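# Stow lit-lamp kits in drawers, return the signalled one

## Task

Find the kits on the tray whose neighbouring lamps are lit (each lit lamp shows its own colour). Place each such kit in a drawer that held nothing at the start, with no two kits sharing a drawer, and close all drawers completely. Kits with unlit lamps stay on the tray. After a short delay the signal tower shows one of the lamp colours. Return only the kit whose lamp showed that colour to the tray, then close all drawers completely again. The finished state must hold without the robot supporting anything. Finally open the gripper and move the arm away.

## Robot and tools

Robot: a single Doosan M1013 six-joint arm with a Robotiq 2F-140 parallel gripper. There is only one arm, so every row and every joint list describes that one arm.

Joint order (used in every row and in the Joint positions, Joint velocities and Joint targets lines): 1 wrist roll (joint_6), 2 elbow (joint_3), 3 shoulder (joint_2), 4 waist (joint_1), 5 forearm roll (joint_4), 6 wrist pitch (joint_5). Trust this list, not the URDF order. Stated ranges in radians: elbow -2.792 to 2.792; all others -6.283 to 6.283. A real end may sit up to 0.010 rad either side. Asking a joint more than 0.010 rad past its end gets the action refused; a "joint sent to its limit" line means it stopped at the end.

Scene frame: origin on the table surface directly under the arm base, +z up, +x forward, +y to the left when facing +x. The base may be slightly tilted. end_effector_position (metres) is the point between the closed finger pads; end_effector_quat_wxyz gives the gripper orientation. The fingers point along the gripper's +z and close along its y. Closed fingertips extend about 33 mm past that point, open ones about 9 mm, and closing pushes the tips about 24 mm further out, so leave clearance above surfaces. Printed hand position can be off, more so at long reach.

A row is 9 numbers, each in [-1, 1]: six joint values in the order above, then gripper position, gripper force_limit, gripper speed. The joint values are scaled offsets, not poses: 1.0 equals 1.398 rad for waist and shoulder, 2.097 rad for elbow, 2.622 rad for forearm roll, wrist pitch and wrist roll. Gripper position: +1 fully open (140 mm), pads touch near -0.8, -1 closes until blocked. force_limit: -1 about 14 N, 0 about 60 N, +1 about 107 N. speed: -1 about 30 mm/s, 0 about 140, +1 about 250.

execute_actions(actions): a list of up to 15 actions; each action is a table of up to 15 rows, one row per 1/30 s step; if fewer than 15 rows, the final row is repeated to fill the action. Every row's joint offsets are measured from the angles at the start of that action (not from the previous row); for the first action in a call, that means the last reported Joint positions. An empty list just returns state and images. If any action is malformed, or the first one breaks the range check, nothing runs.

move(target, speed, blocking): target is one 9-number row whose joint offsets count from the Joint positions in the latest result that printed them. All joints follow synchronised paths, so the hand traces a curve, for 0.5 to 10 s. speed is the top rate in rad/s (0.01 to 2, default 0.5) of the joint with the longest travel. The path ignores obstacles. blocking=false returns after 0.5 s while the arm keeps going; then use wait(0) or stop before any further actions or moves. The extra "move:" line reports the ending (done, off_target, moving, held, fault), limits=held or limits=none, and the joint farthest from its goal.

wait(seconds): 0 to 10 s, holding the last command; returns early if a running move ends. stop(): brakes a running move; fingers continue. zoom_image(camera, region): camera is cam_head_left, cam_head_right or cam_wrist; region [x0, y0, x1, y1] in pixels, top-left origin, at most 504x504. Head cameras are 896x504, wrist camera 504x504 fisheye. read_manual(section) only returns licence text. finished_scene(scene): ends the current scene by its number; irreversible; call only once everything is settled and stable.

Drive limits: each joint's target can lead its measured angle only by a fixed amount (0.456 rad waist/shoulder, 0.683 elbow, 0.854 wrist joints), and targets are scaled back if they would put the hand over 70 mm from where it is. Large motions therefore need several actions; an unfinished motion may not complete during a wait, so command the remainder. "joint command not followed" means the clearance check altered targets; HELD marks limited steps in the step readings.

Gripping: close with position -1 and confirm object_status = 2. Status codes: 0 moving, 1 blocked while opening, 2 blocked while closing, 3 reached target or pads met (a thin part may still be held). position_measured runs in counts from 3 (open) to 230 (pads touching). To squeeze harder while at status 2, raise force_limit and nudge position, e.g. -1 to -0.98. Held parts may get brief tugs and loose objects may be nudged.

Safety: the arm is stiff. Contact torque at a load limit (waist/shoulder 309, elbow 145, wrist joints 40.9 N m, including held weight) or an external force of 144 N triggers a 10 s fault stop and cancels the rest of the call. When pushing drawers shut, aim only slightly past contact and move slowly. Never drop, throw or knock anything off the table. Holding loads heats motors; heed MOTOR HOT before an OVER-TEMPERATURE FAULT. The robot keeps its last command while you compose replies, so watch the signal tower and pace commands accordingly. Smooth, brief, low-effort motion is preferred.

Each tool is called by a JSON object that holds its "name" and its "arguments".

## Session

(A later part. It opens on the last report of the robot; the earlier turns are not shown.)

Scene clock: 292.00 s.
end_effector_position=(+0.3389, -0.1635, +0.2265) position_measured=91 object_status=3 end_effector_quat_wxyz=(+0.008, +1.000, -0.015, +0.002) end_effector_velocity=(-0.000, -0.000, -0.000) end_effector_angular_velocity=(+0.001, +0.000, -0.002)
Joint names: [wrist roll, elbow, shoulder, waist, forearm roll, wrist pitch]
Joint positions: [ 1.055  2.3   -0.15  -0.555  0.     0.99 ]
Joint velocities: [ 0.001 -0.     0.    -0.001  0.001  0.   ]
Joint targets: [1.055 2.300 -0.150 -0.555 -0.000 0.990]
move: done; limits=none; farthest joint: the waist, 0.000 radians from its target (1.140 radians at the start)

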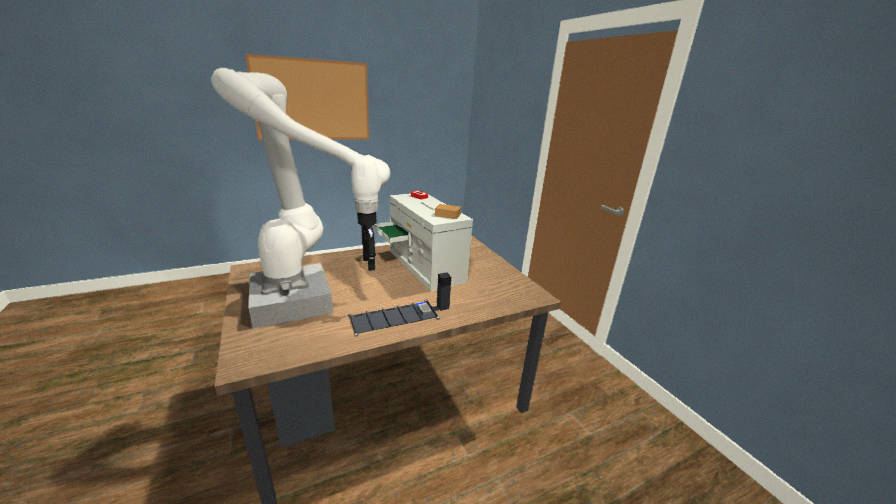

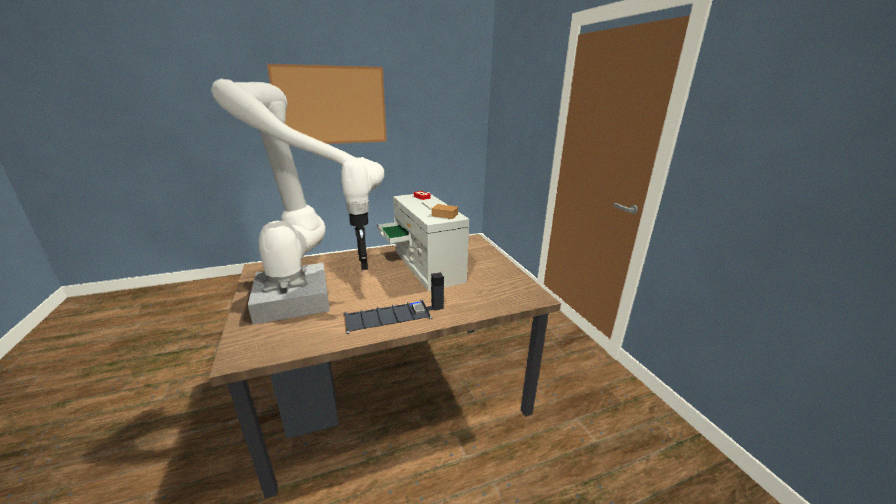

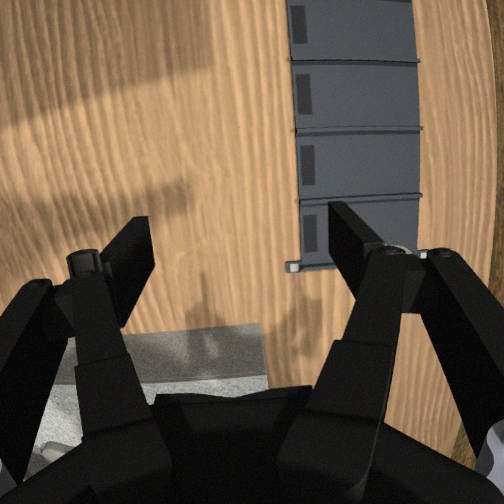

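{"name": "move", "arguments": {"target": [0,-0.1452,0.4072,0,0,-0.1004,0.3,0,0.5], "speed": 1.1}}

Scene clock: 294.77 s.
end_effector_position=(+0.5513, -0.2945, +0.0703) position_measured=91 object_status=3 end_effector_quat_wxyz=(+0.007, +1.000, -0.015, +0.001) end_effector_velocity=(+0.000, -0.000, -0.001) end_effector_angular_velocity=(+0.000, +0.000, -0.001)
Joint names: [wrist roll, elbow, shoulder, waist, forearm roll, wrist pitch]
Joint positions: [ 1.055  1.996  0.419 -0.555  0.     0.727]
Joint velocities: [ 0.    -0.     0.002 -0.     0.    -0.001]
Joint targets: [1.055 1.996 0.420 -0.555 0.000 0.727]
move: done; limits=none; farthest joint: the waist, 0.000 radians from its target (0.000 radians at the start)

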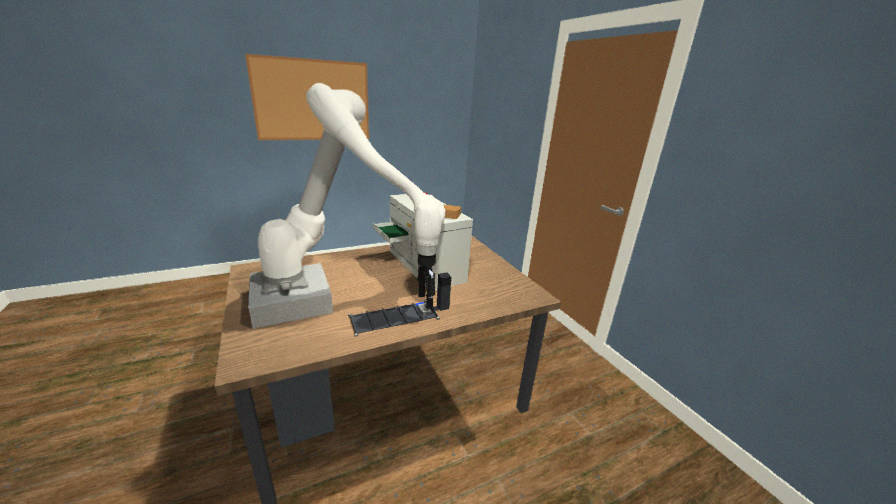

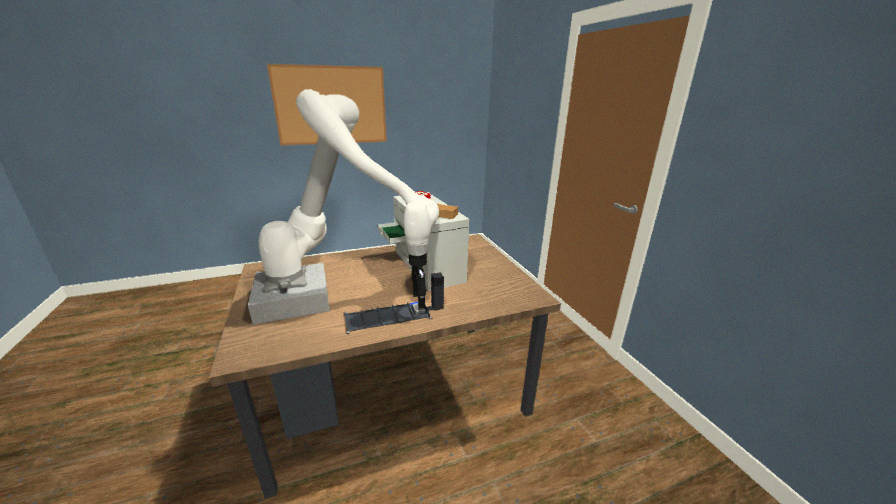

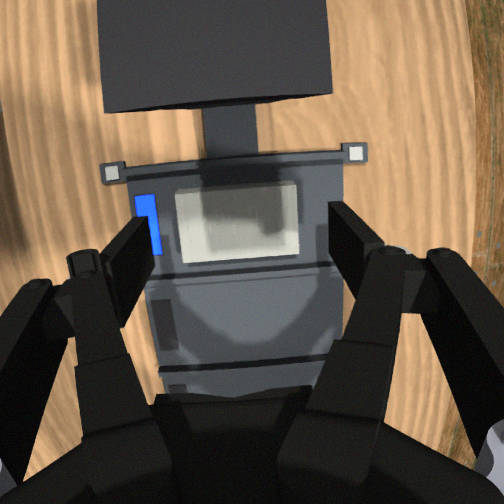

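{"name": "move", "arguments": {"target": [0,0.0065,0.0318,0,0,-0.022,0.3,0,0.5], "speed": 0.3}}

{"name": "execute_actions", "arguments": {"actions": [[[0,0,0,0,0,0,-1,0,-0.4]]]}}

{"name": "move", "arguments": {"target": [0,0.0204,-0.3222,0,0,0.1556,-1,0,-0.4], "speed": 0.9}}

{"name": "move", "arguments": {"target": [0.2912,-0.0669,0.0974,0.6279,0,0.0014,-1,0,-0.4], "speed": 1.2}}

Scene clock: 310.63 s.
end_effector_position=(+0.5520, -0.2947, +0.0688) position_measured=91 object_status=3 end_effector_quat_wxyz=(+0.008, +1.000, -0.015, +0.002) end_effector_velocity=(-0.000, +0.000, -0.000) end_effector_angular_velocity=(+0.001, +0.001, +0.001)
Joint names: [wrist roll, elbow, shoulder, waist, forearm roll, wrist pitch]
Joint positions: [ 1.055  1.996  0.421 -0.555  0.001  0.722]
Joint velocities: [-0.001 -0.     0.    -0.     0.     0.001]
Joint targets: [1.055 1.996 0.422 -0.555 0.001 0.722]
FORCE FAULT: contact force on the arm reached its limit, and the arm stopped for 10 seconds. The contact can be on any part of the arm, not only on its tool. That time counts as 20 of the actions that you can send in this scene. The arm's remaining commands of this call were not run. The arm holds still and accepts commands again. Move the arm away from the contact; if what it grips holds it there, let go first. Pushing or pulling that hard again can fault the arm again.
move: fault; limits=none; farthest joint: the wrist pitch, 0.053 radians from its target (0.057 radians at the start)

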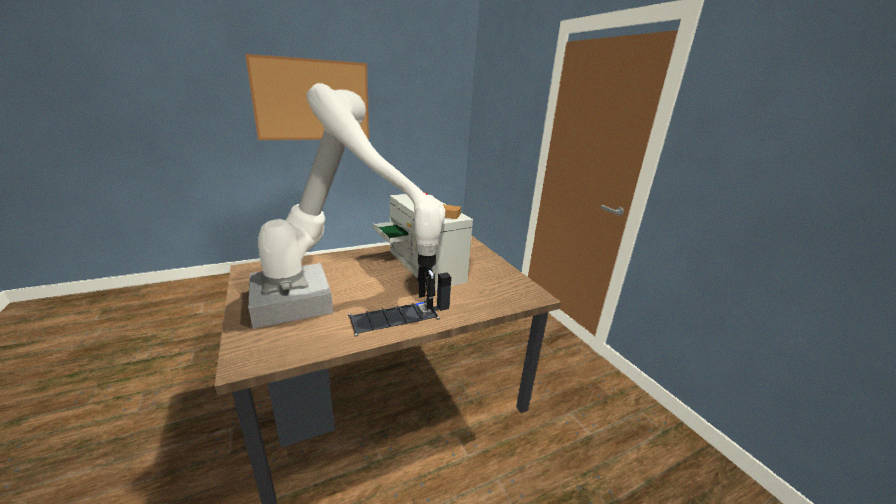

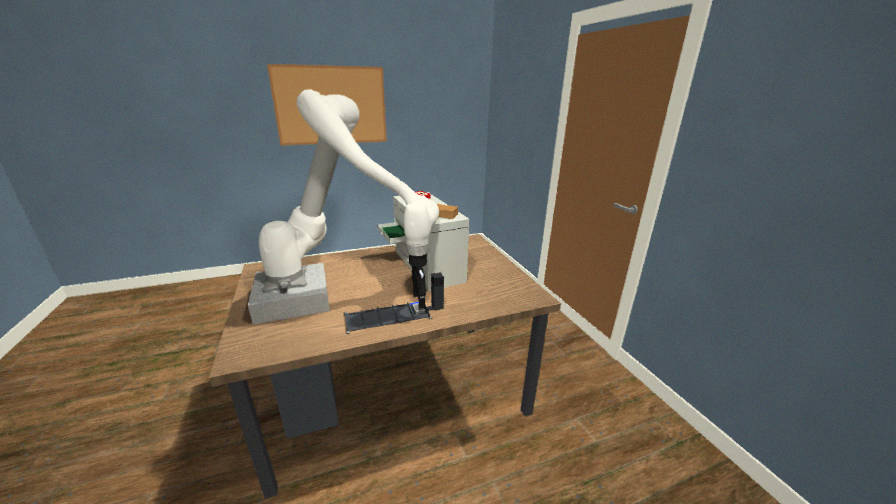

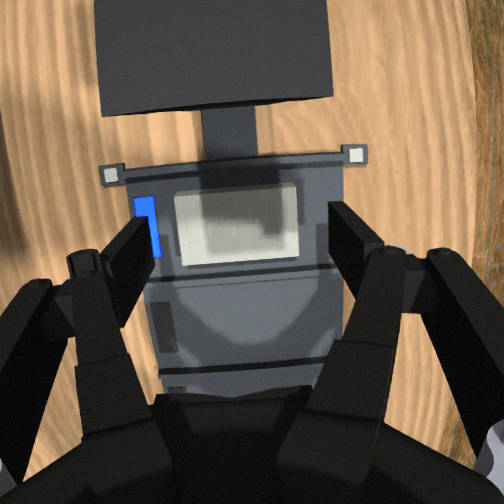

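not run: a fault stop came before this call.

not run: a fault stop came before this call.

not run: a fault stop came before this call.

{"name": "move", "arguments": {"target": [0,0.0267,-0.2918,-0.14,0,0.135,0.3,0,0.5], "speed": 0.9}}

{"name": "move", "arguments": {"target": [-1,0,0,0,1,-0.72,0.3,0,0.5], "speed": 2}}

Scene clock: 316.87 s.
end_effector_position=(+0.3922, -0.3096, +0.2762) position_measured=91 object_status=3 end_effector_quat_wxyz=(+0.007, +0.994, -0.113, +0.002) end_effector_velocity=(-0.001, +0.000, +0.001) end_effector_angular_velocity=(+0.000, +0.000, +0.001)
Joint names: [wrist roll, elbow, shoulder, waist, forearm roll, wrist pitch]
Joint positions: [ 1.055  2.052  0.014 -0.751  0.001  1.076]
Joint velocities: [-0.001 -0.    -0.001 -0.    -0.     0.002]
Joint targets: [1.055 2.052 0.013 -0.751 0.001 1.076]
move: done; limits=none; farthest joint: the shoulder, 0.001 radians from its target (0.408 radians at the start)

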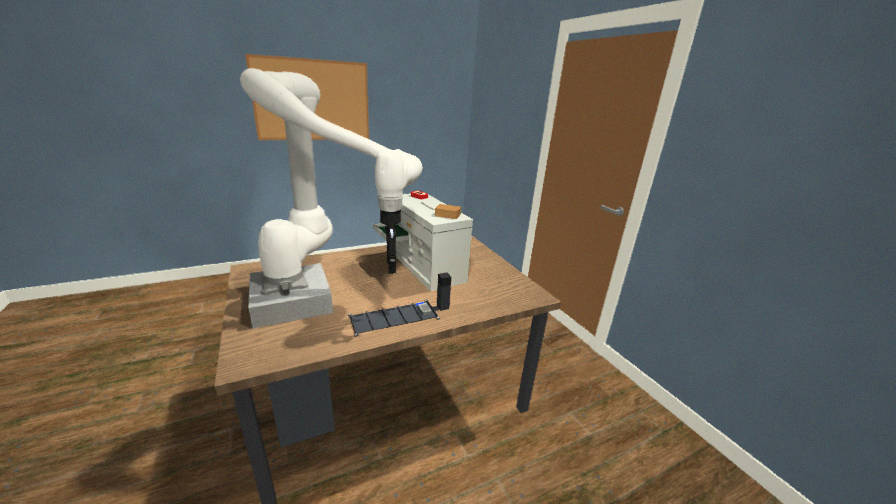

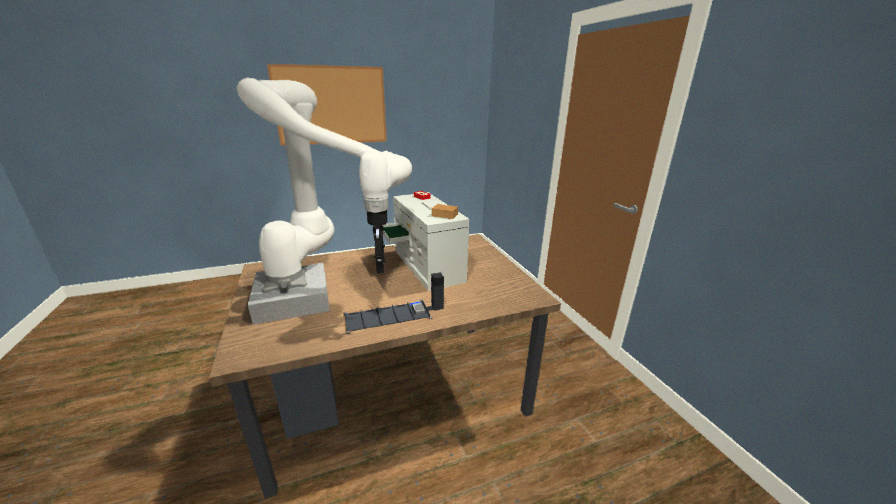

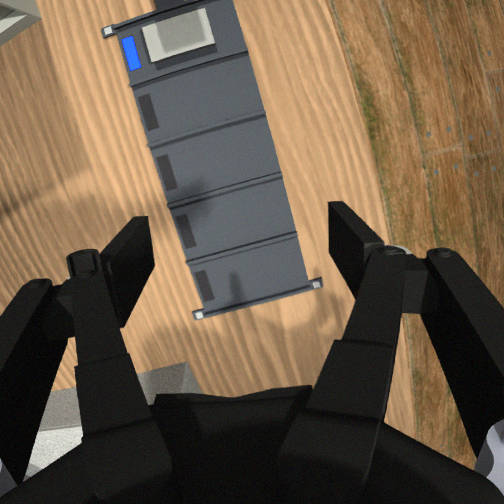

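Scene clock: 319.10 s.
end_effector_position=(+0.3866, -0.4664, +0.3180) position_measured=91 object_status=3 end_effector_quat_wxyz=(+0.247, +0.945, -0.208, +0.046) end_effector_velocity=(+0.000, +0.000, -0.000) end_effector_angular_velocity=(+0.000, -0.001, -0.001)
Joint names: [wrist roll, elbow, shoulder, waist, forearm roll, wrist pitch]
Joint positions: [-1.566  2.052  0.014 -0.751  2.622 -0.811]
Joint velocities: [ 0.001  0.     0.    -0.     0.001  0.   ]
Joint targets: [-1.566 2.052 0.014 -0.751 2.622 -0.811]
move: done; limits=none; farthest joint: the waist, 0.000 radians from its target (0.000 radians at the start)

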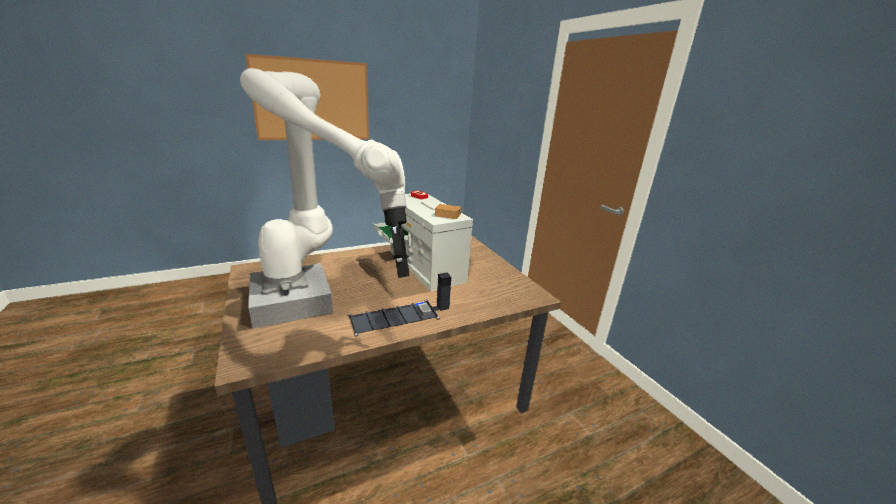

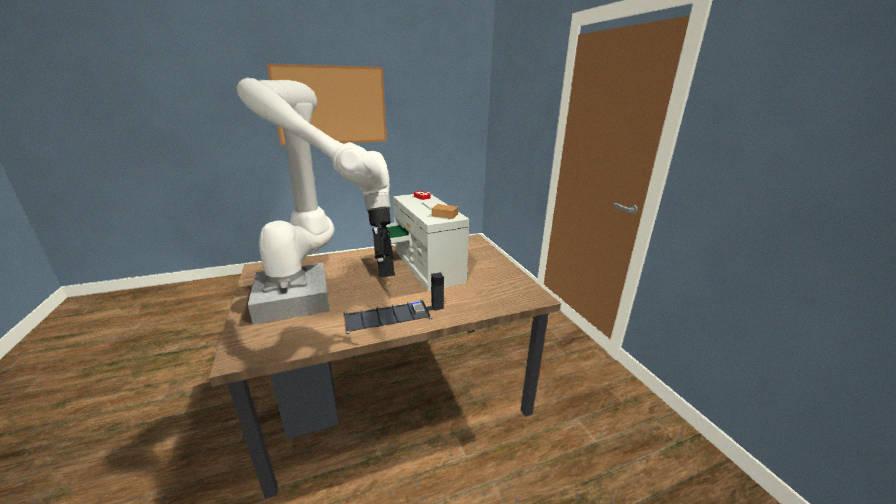

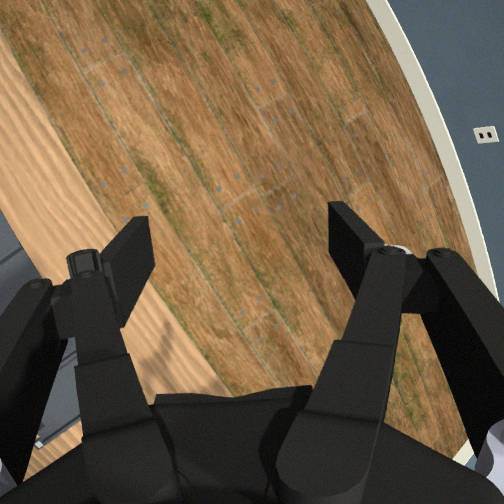

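{"name": "move", "arguments": {"target": [-0.1983,-0.0269,0.29,0.1402,0.1982,0.0321,0.3,0,0.5], "speed": 1.0}}

Scene clock: 321.87 s.
end_effector_position=(+0.5513, -0.2942, +0.0705) position_measured=91 object_status=3 end_effector_quat_wxyz=(+0.007, +1.000, -0.015, +0.001) end_effector_velocity=(+0.000, +0.001, -0.001) end_effector_angular_velocity=(+0.001, +0.001, -0.000)
Joint names: [wrist roll, elbow, shoulder, waist, forearm roll, wrist pitch]
Joint positions: [-2.086  1.996  0.419 -0.555  3.142 -0.727]
Joint velocities: [ 0.    -0.     0.002  0.     0.001  0.   ]
Joint targets: [-2.086 1.996 0.419 -0.555 3.142 -0.727]
move: done; limits=none; farthest joint: the shoulder, 0.001 radians from its target (0.406 radians at the start)

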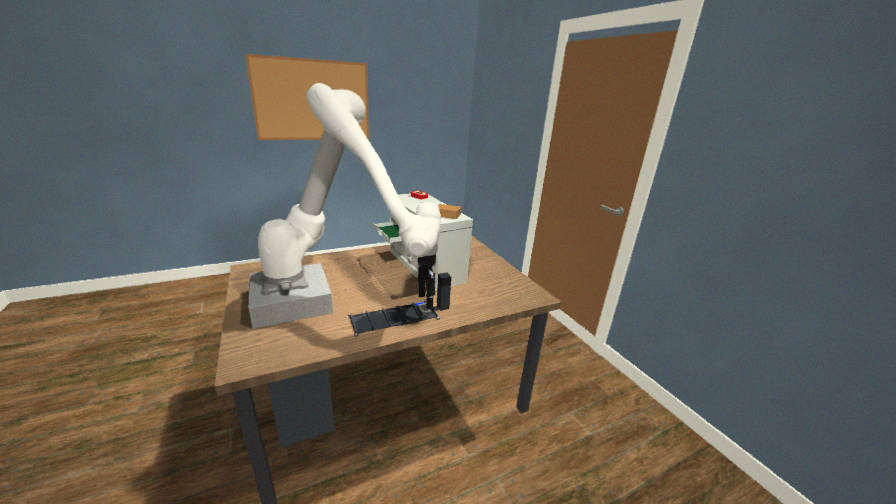

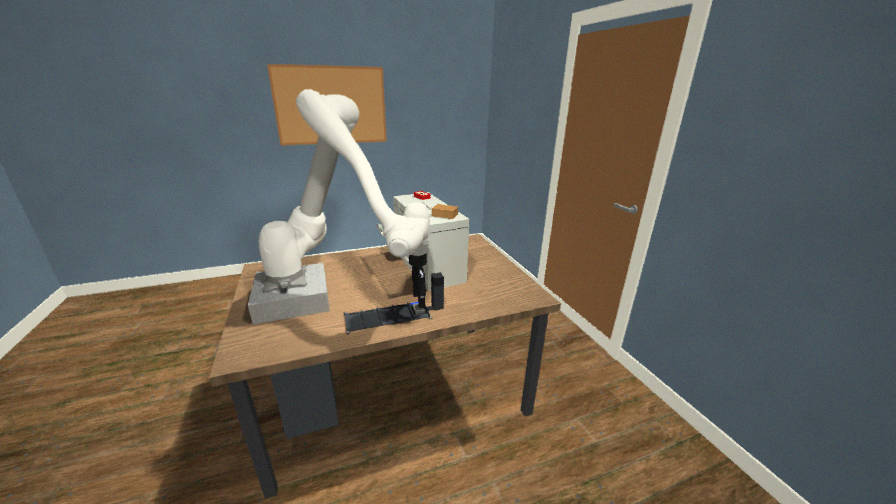

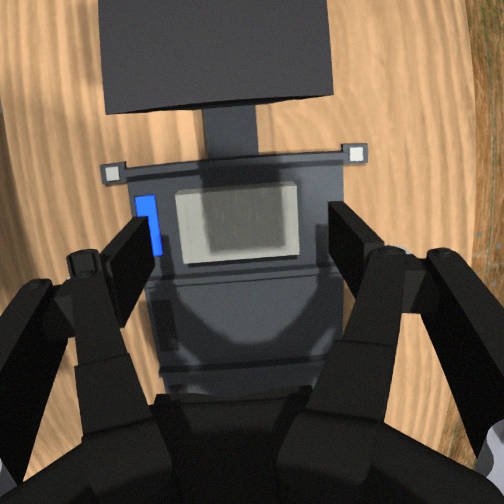

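{"name": "move", "arguments": {"target": [0,0.0065,0.032,0,0,0.0221,0.3,0,0.5], "speed": 0.2}}

{"name": "execute_actions", "arguments": {"actions": [[[0,0,0,0,0,0,-1,0,-0.4]]]}}

{"name": "move", "arguments": {"target": [0,0.0204,-0.3222,0,0,-0.1556,-1,0,-0.4], "speed": 0.9}}

{"name": "move", "arguments": {"target": [0.291,-0.0669,0.0974,0.6279,0,-0.0014,-1,0,-0.4], "speed": 1.2}}

Scene clock: 325.80 s.
end_effector_position=(+0.5513, -0.2946, +0.0378) position_measured=91 object_status=3 end_effector_quat_wxyz=(+0.007, +1.000, -0.015, +0.001) end_effector_velocity=(+0.000, -0.000, -0.000) end_effector_angular_velocity=(-0.000, -0.001, -0.001)
Joint names: [wrist roll, elbow, shoulder, waist, forearm roll, wrist pitch]
Joint positions: [-2.086  2.009  0.464 -0.555  3.142 -0.669]
Joint velocities: [ 0.001  0.     0.001 -0.     0.001  0.001]
Joint targets: [-2.086 2.009 0.464 -0.555 3.142 -0.669]
move: done; limits=none; farthest joint: the waist, 0.000 radians from its target (0.000 radians at the start)

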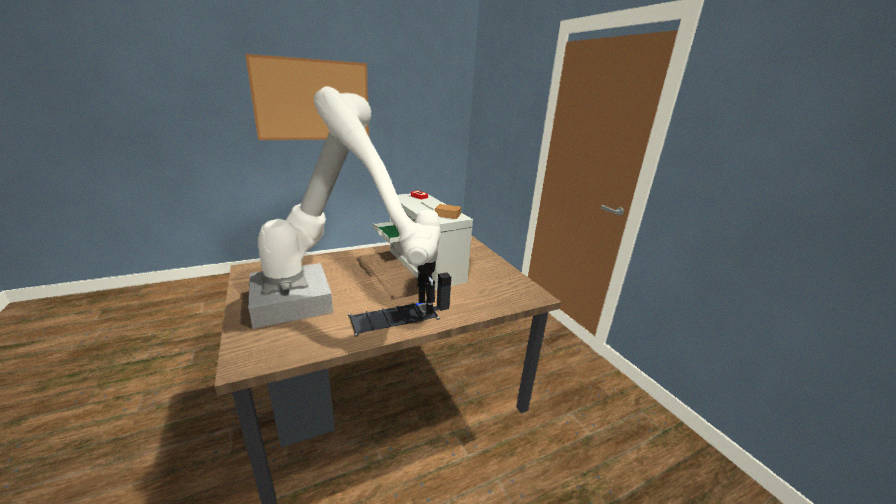

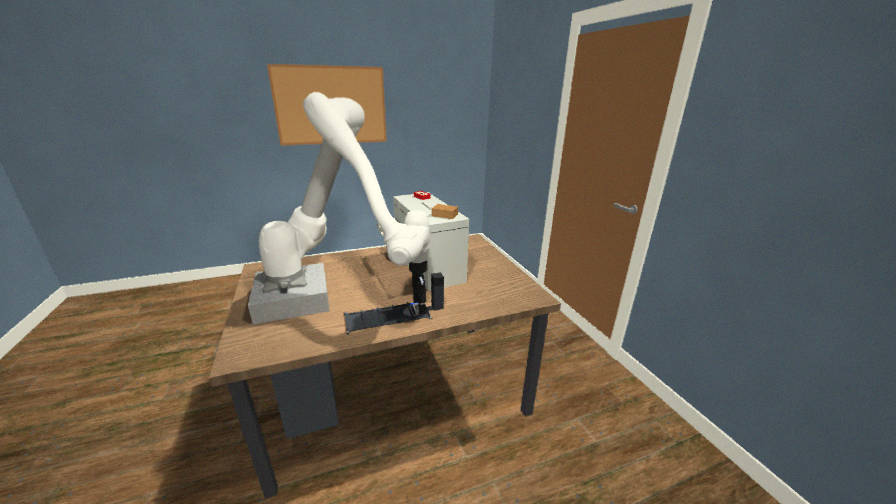

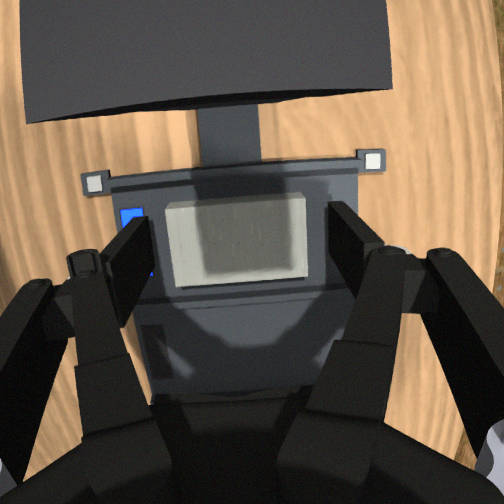

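Scene clock: 326.30 s.
end_effector_position=(+0.5513, -0.2946, +0.0378) position_measured=132 object_status=2 end_effector_quat_wxyz=(+0.007, +1.000, -0.015, +0.001) end_effector_velocity=(-0.000, +0.000, -0.000) end_effector_angular_velocity=(+0.000, +0.002, +0.002)
Joint names: [wrist roll, elbow, shoulder, waist, forearm roll, wrist pitch]
Joint positions: [-2.086  2.009  0.464 -0.555  3.142 -0.669]
Joint velocities: [-0.001  0.     0.     0.    -0.001 -0.001]
Joint targets: [-2.086 2.009 0.464 -0.555 3.142 -0.669]
Step readings (joint positions):
0: [-2.086 2.009 0.464 -0.555 3.142 -0.669]
1: [-2.086 2.009 0.464 -0.555 3.142 -0.669]
2: [-2.086 2.009 0.464 -0.555 3.142 -0.669]
4: [-2.086 2.009 0.464 -0.555 3.142 -0.669]
8: [-2.086 2.009 0.464 -0.555 3.142 -0.669]
15: Joint positions above

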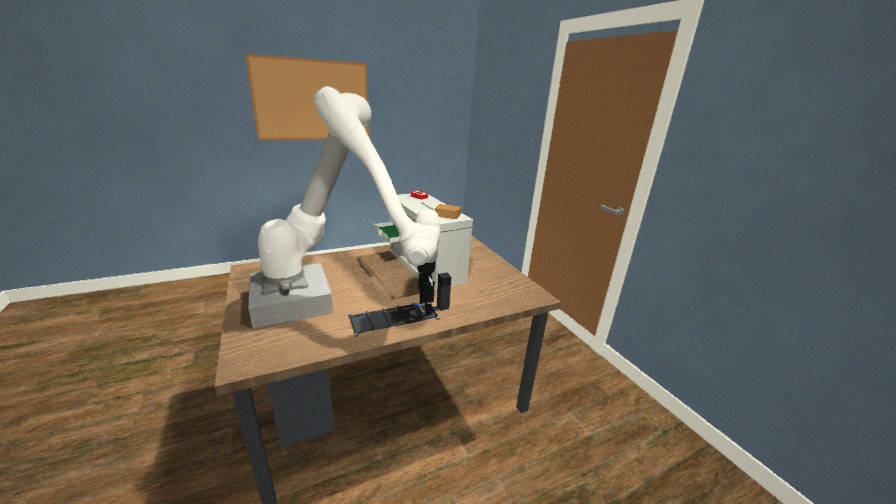

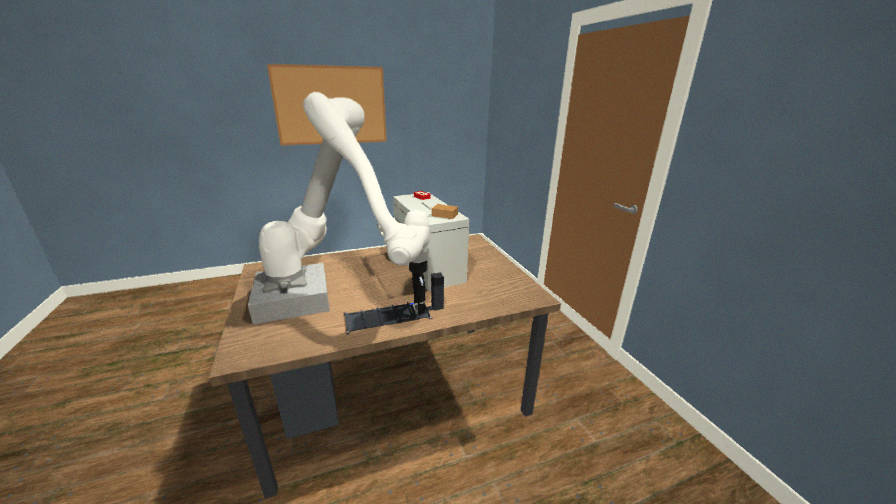

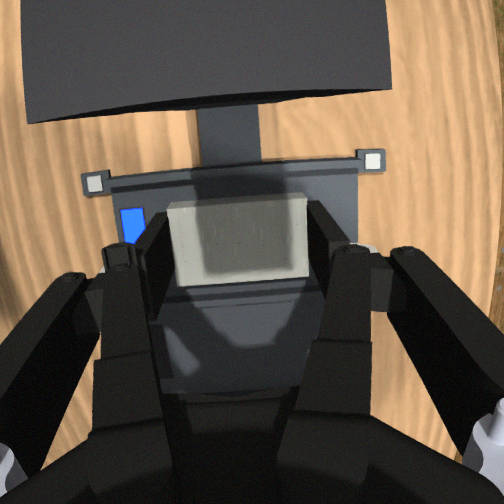

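Scene clock: 327.37 s.
end_effector_position=(+0.4451, -0.2271, +0.2753) position_measured=132 object_status=2 end_effector_quat_wxyz=(+0.007, +1.000, -0.015, +0.001) end_effector_velocity=(-0.000, +0.000, +0.000) end_effector_angular_velocity=(+0.000, +0.000, -0.001)
Joint names: [wrist roll, elbow, shoulder, waist, forearm roll, wrist pitch]
Joint positions: [-2.086  2.052  0.013 -0.555  3.142 -1.077]
Joint velocities: [ 0.    -0.    -0.001 -0.     0.    -0.001]
Joint targets: [-2.086 2.052 0.013 -0.555 3.142 -1.077]
move: done; limits=none; farthest joint: the waist, 0.000 radians from its target (0.000 radians at the start)

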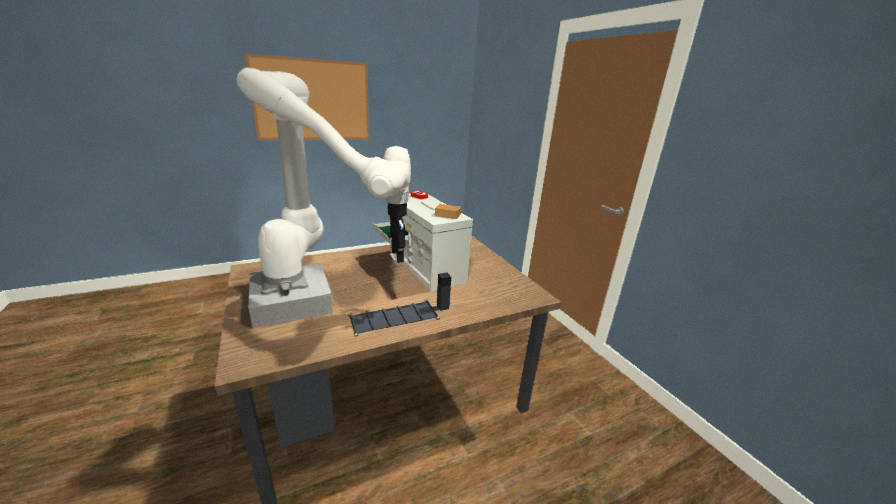

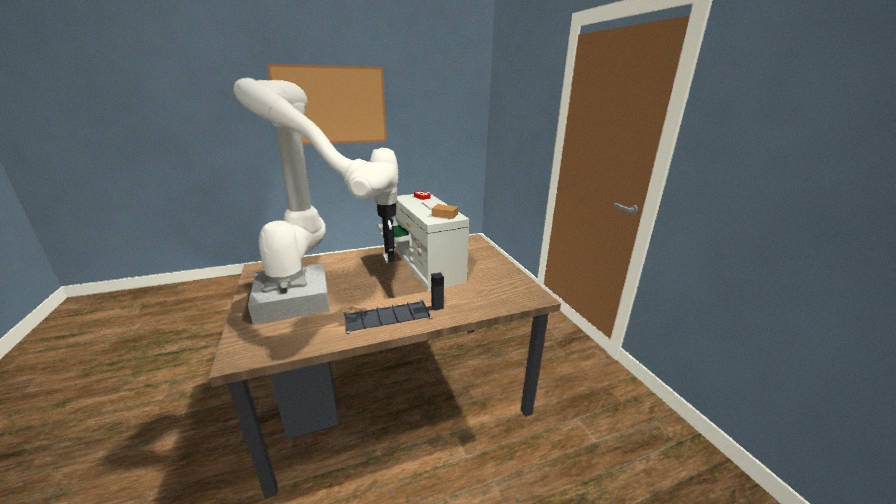

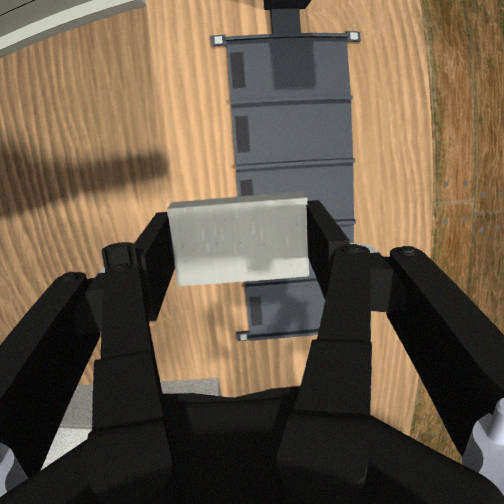

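Scene clock: 328.93 s.
end_effector_position=(+0.5416, +0.2263, +0.2641) position_measured=132 object_status=2 end_effector_quat_wxyz=(+0.007, +0.999, +0.043, +0.000) end_effector_velocity=(-0.000, +0.001, +0.000) end_effector_angular_velocity=(+0.000, +0.000, -0.001)
Joint names: [wrist roll, elbow, shoulder, waist, forearm roll, wrist pitch]
Joint positions: [-1.323  1.912  0.149  0.323  3.142 -1.081]
Joint velocities: [ 0.001 -0.    -0.     0.001  0.    -0.   ]
Joint targets: [-1.323 1.912 0.149 0.323 3.142 -1.081]
move: done; limits=none; farthest joint: the waist, 0.000 radians from its target (0.878 radians at the start)

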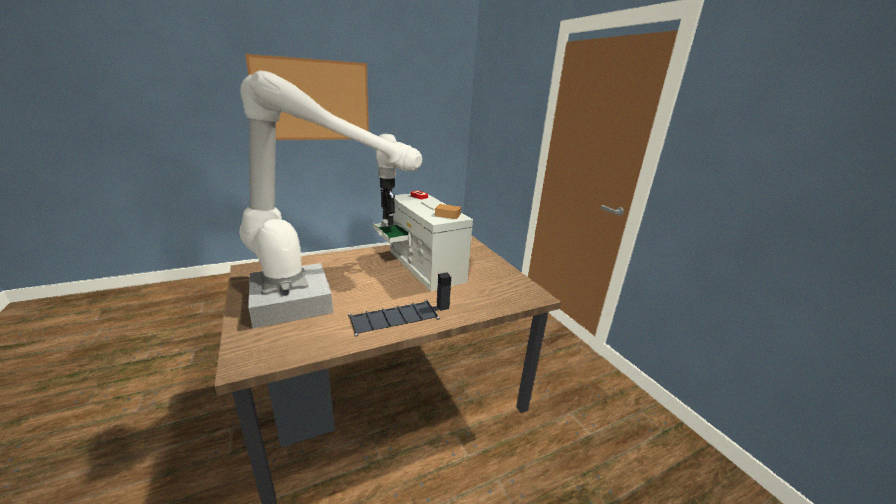

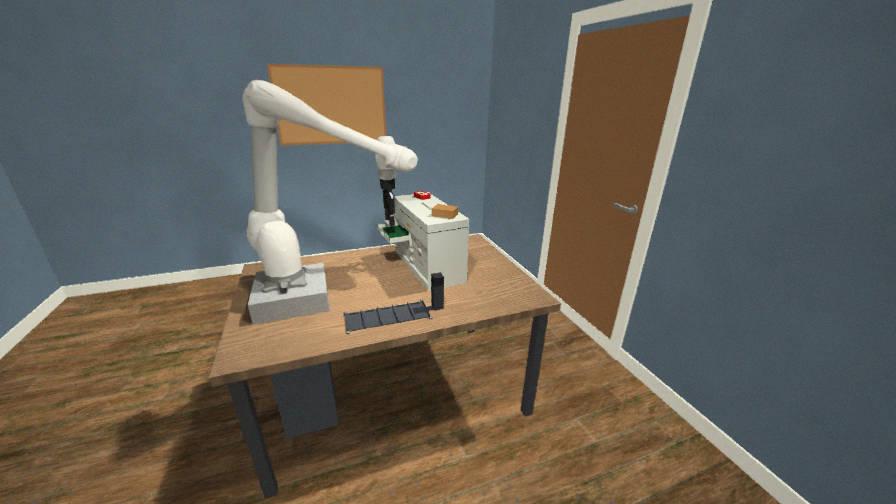

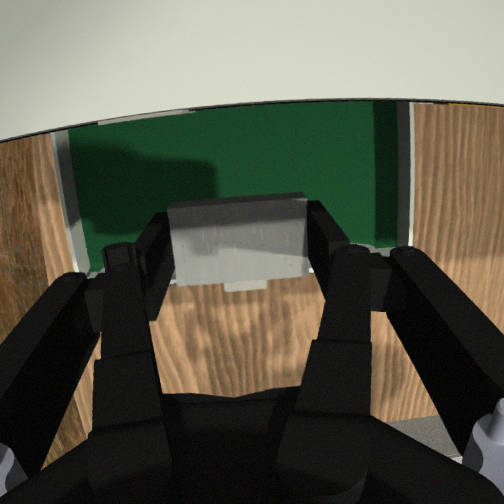

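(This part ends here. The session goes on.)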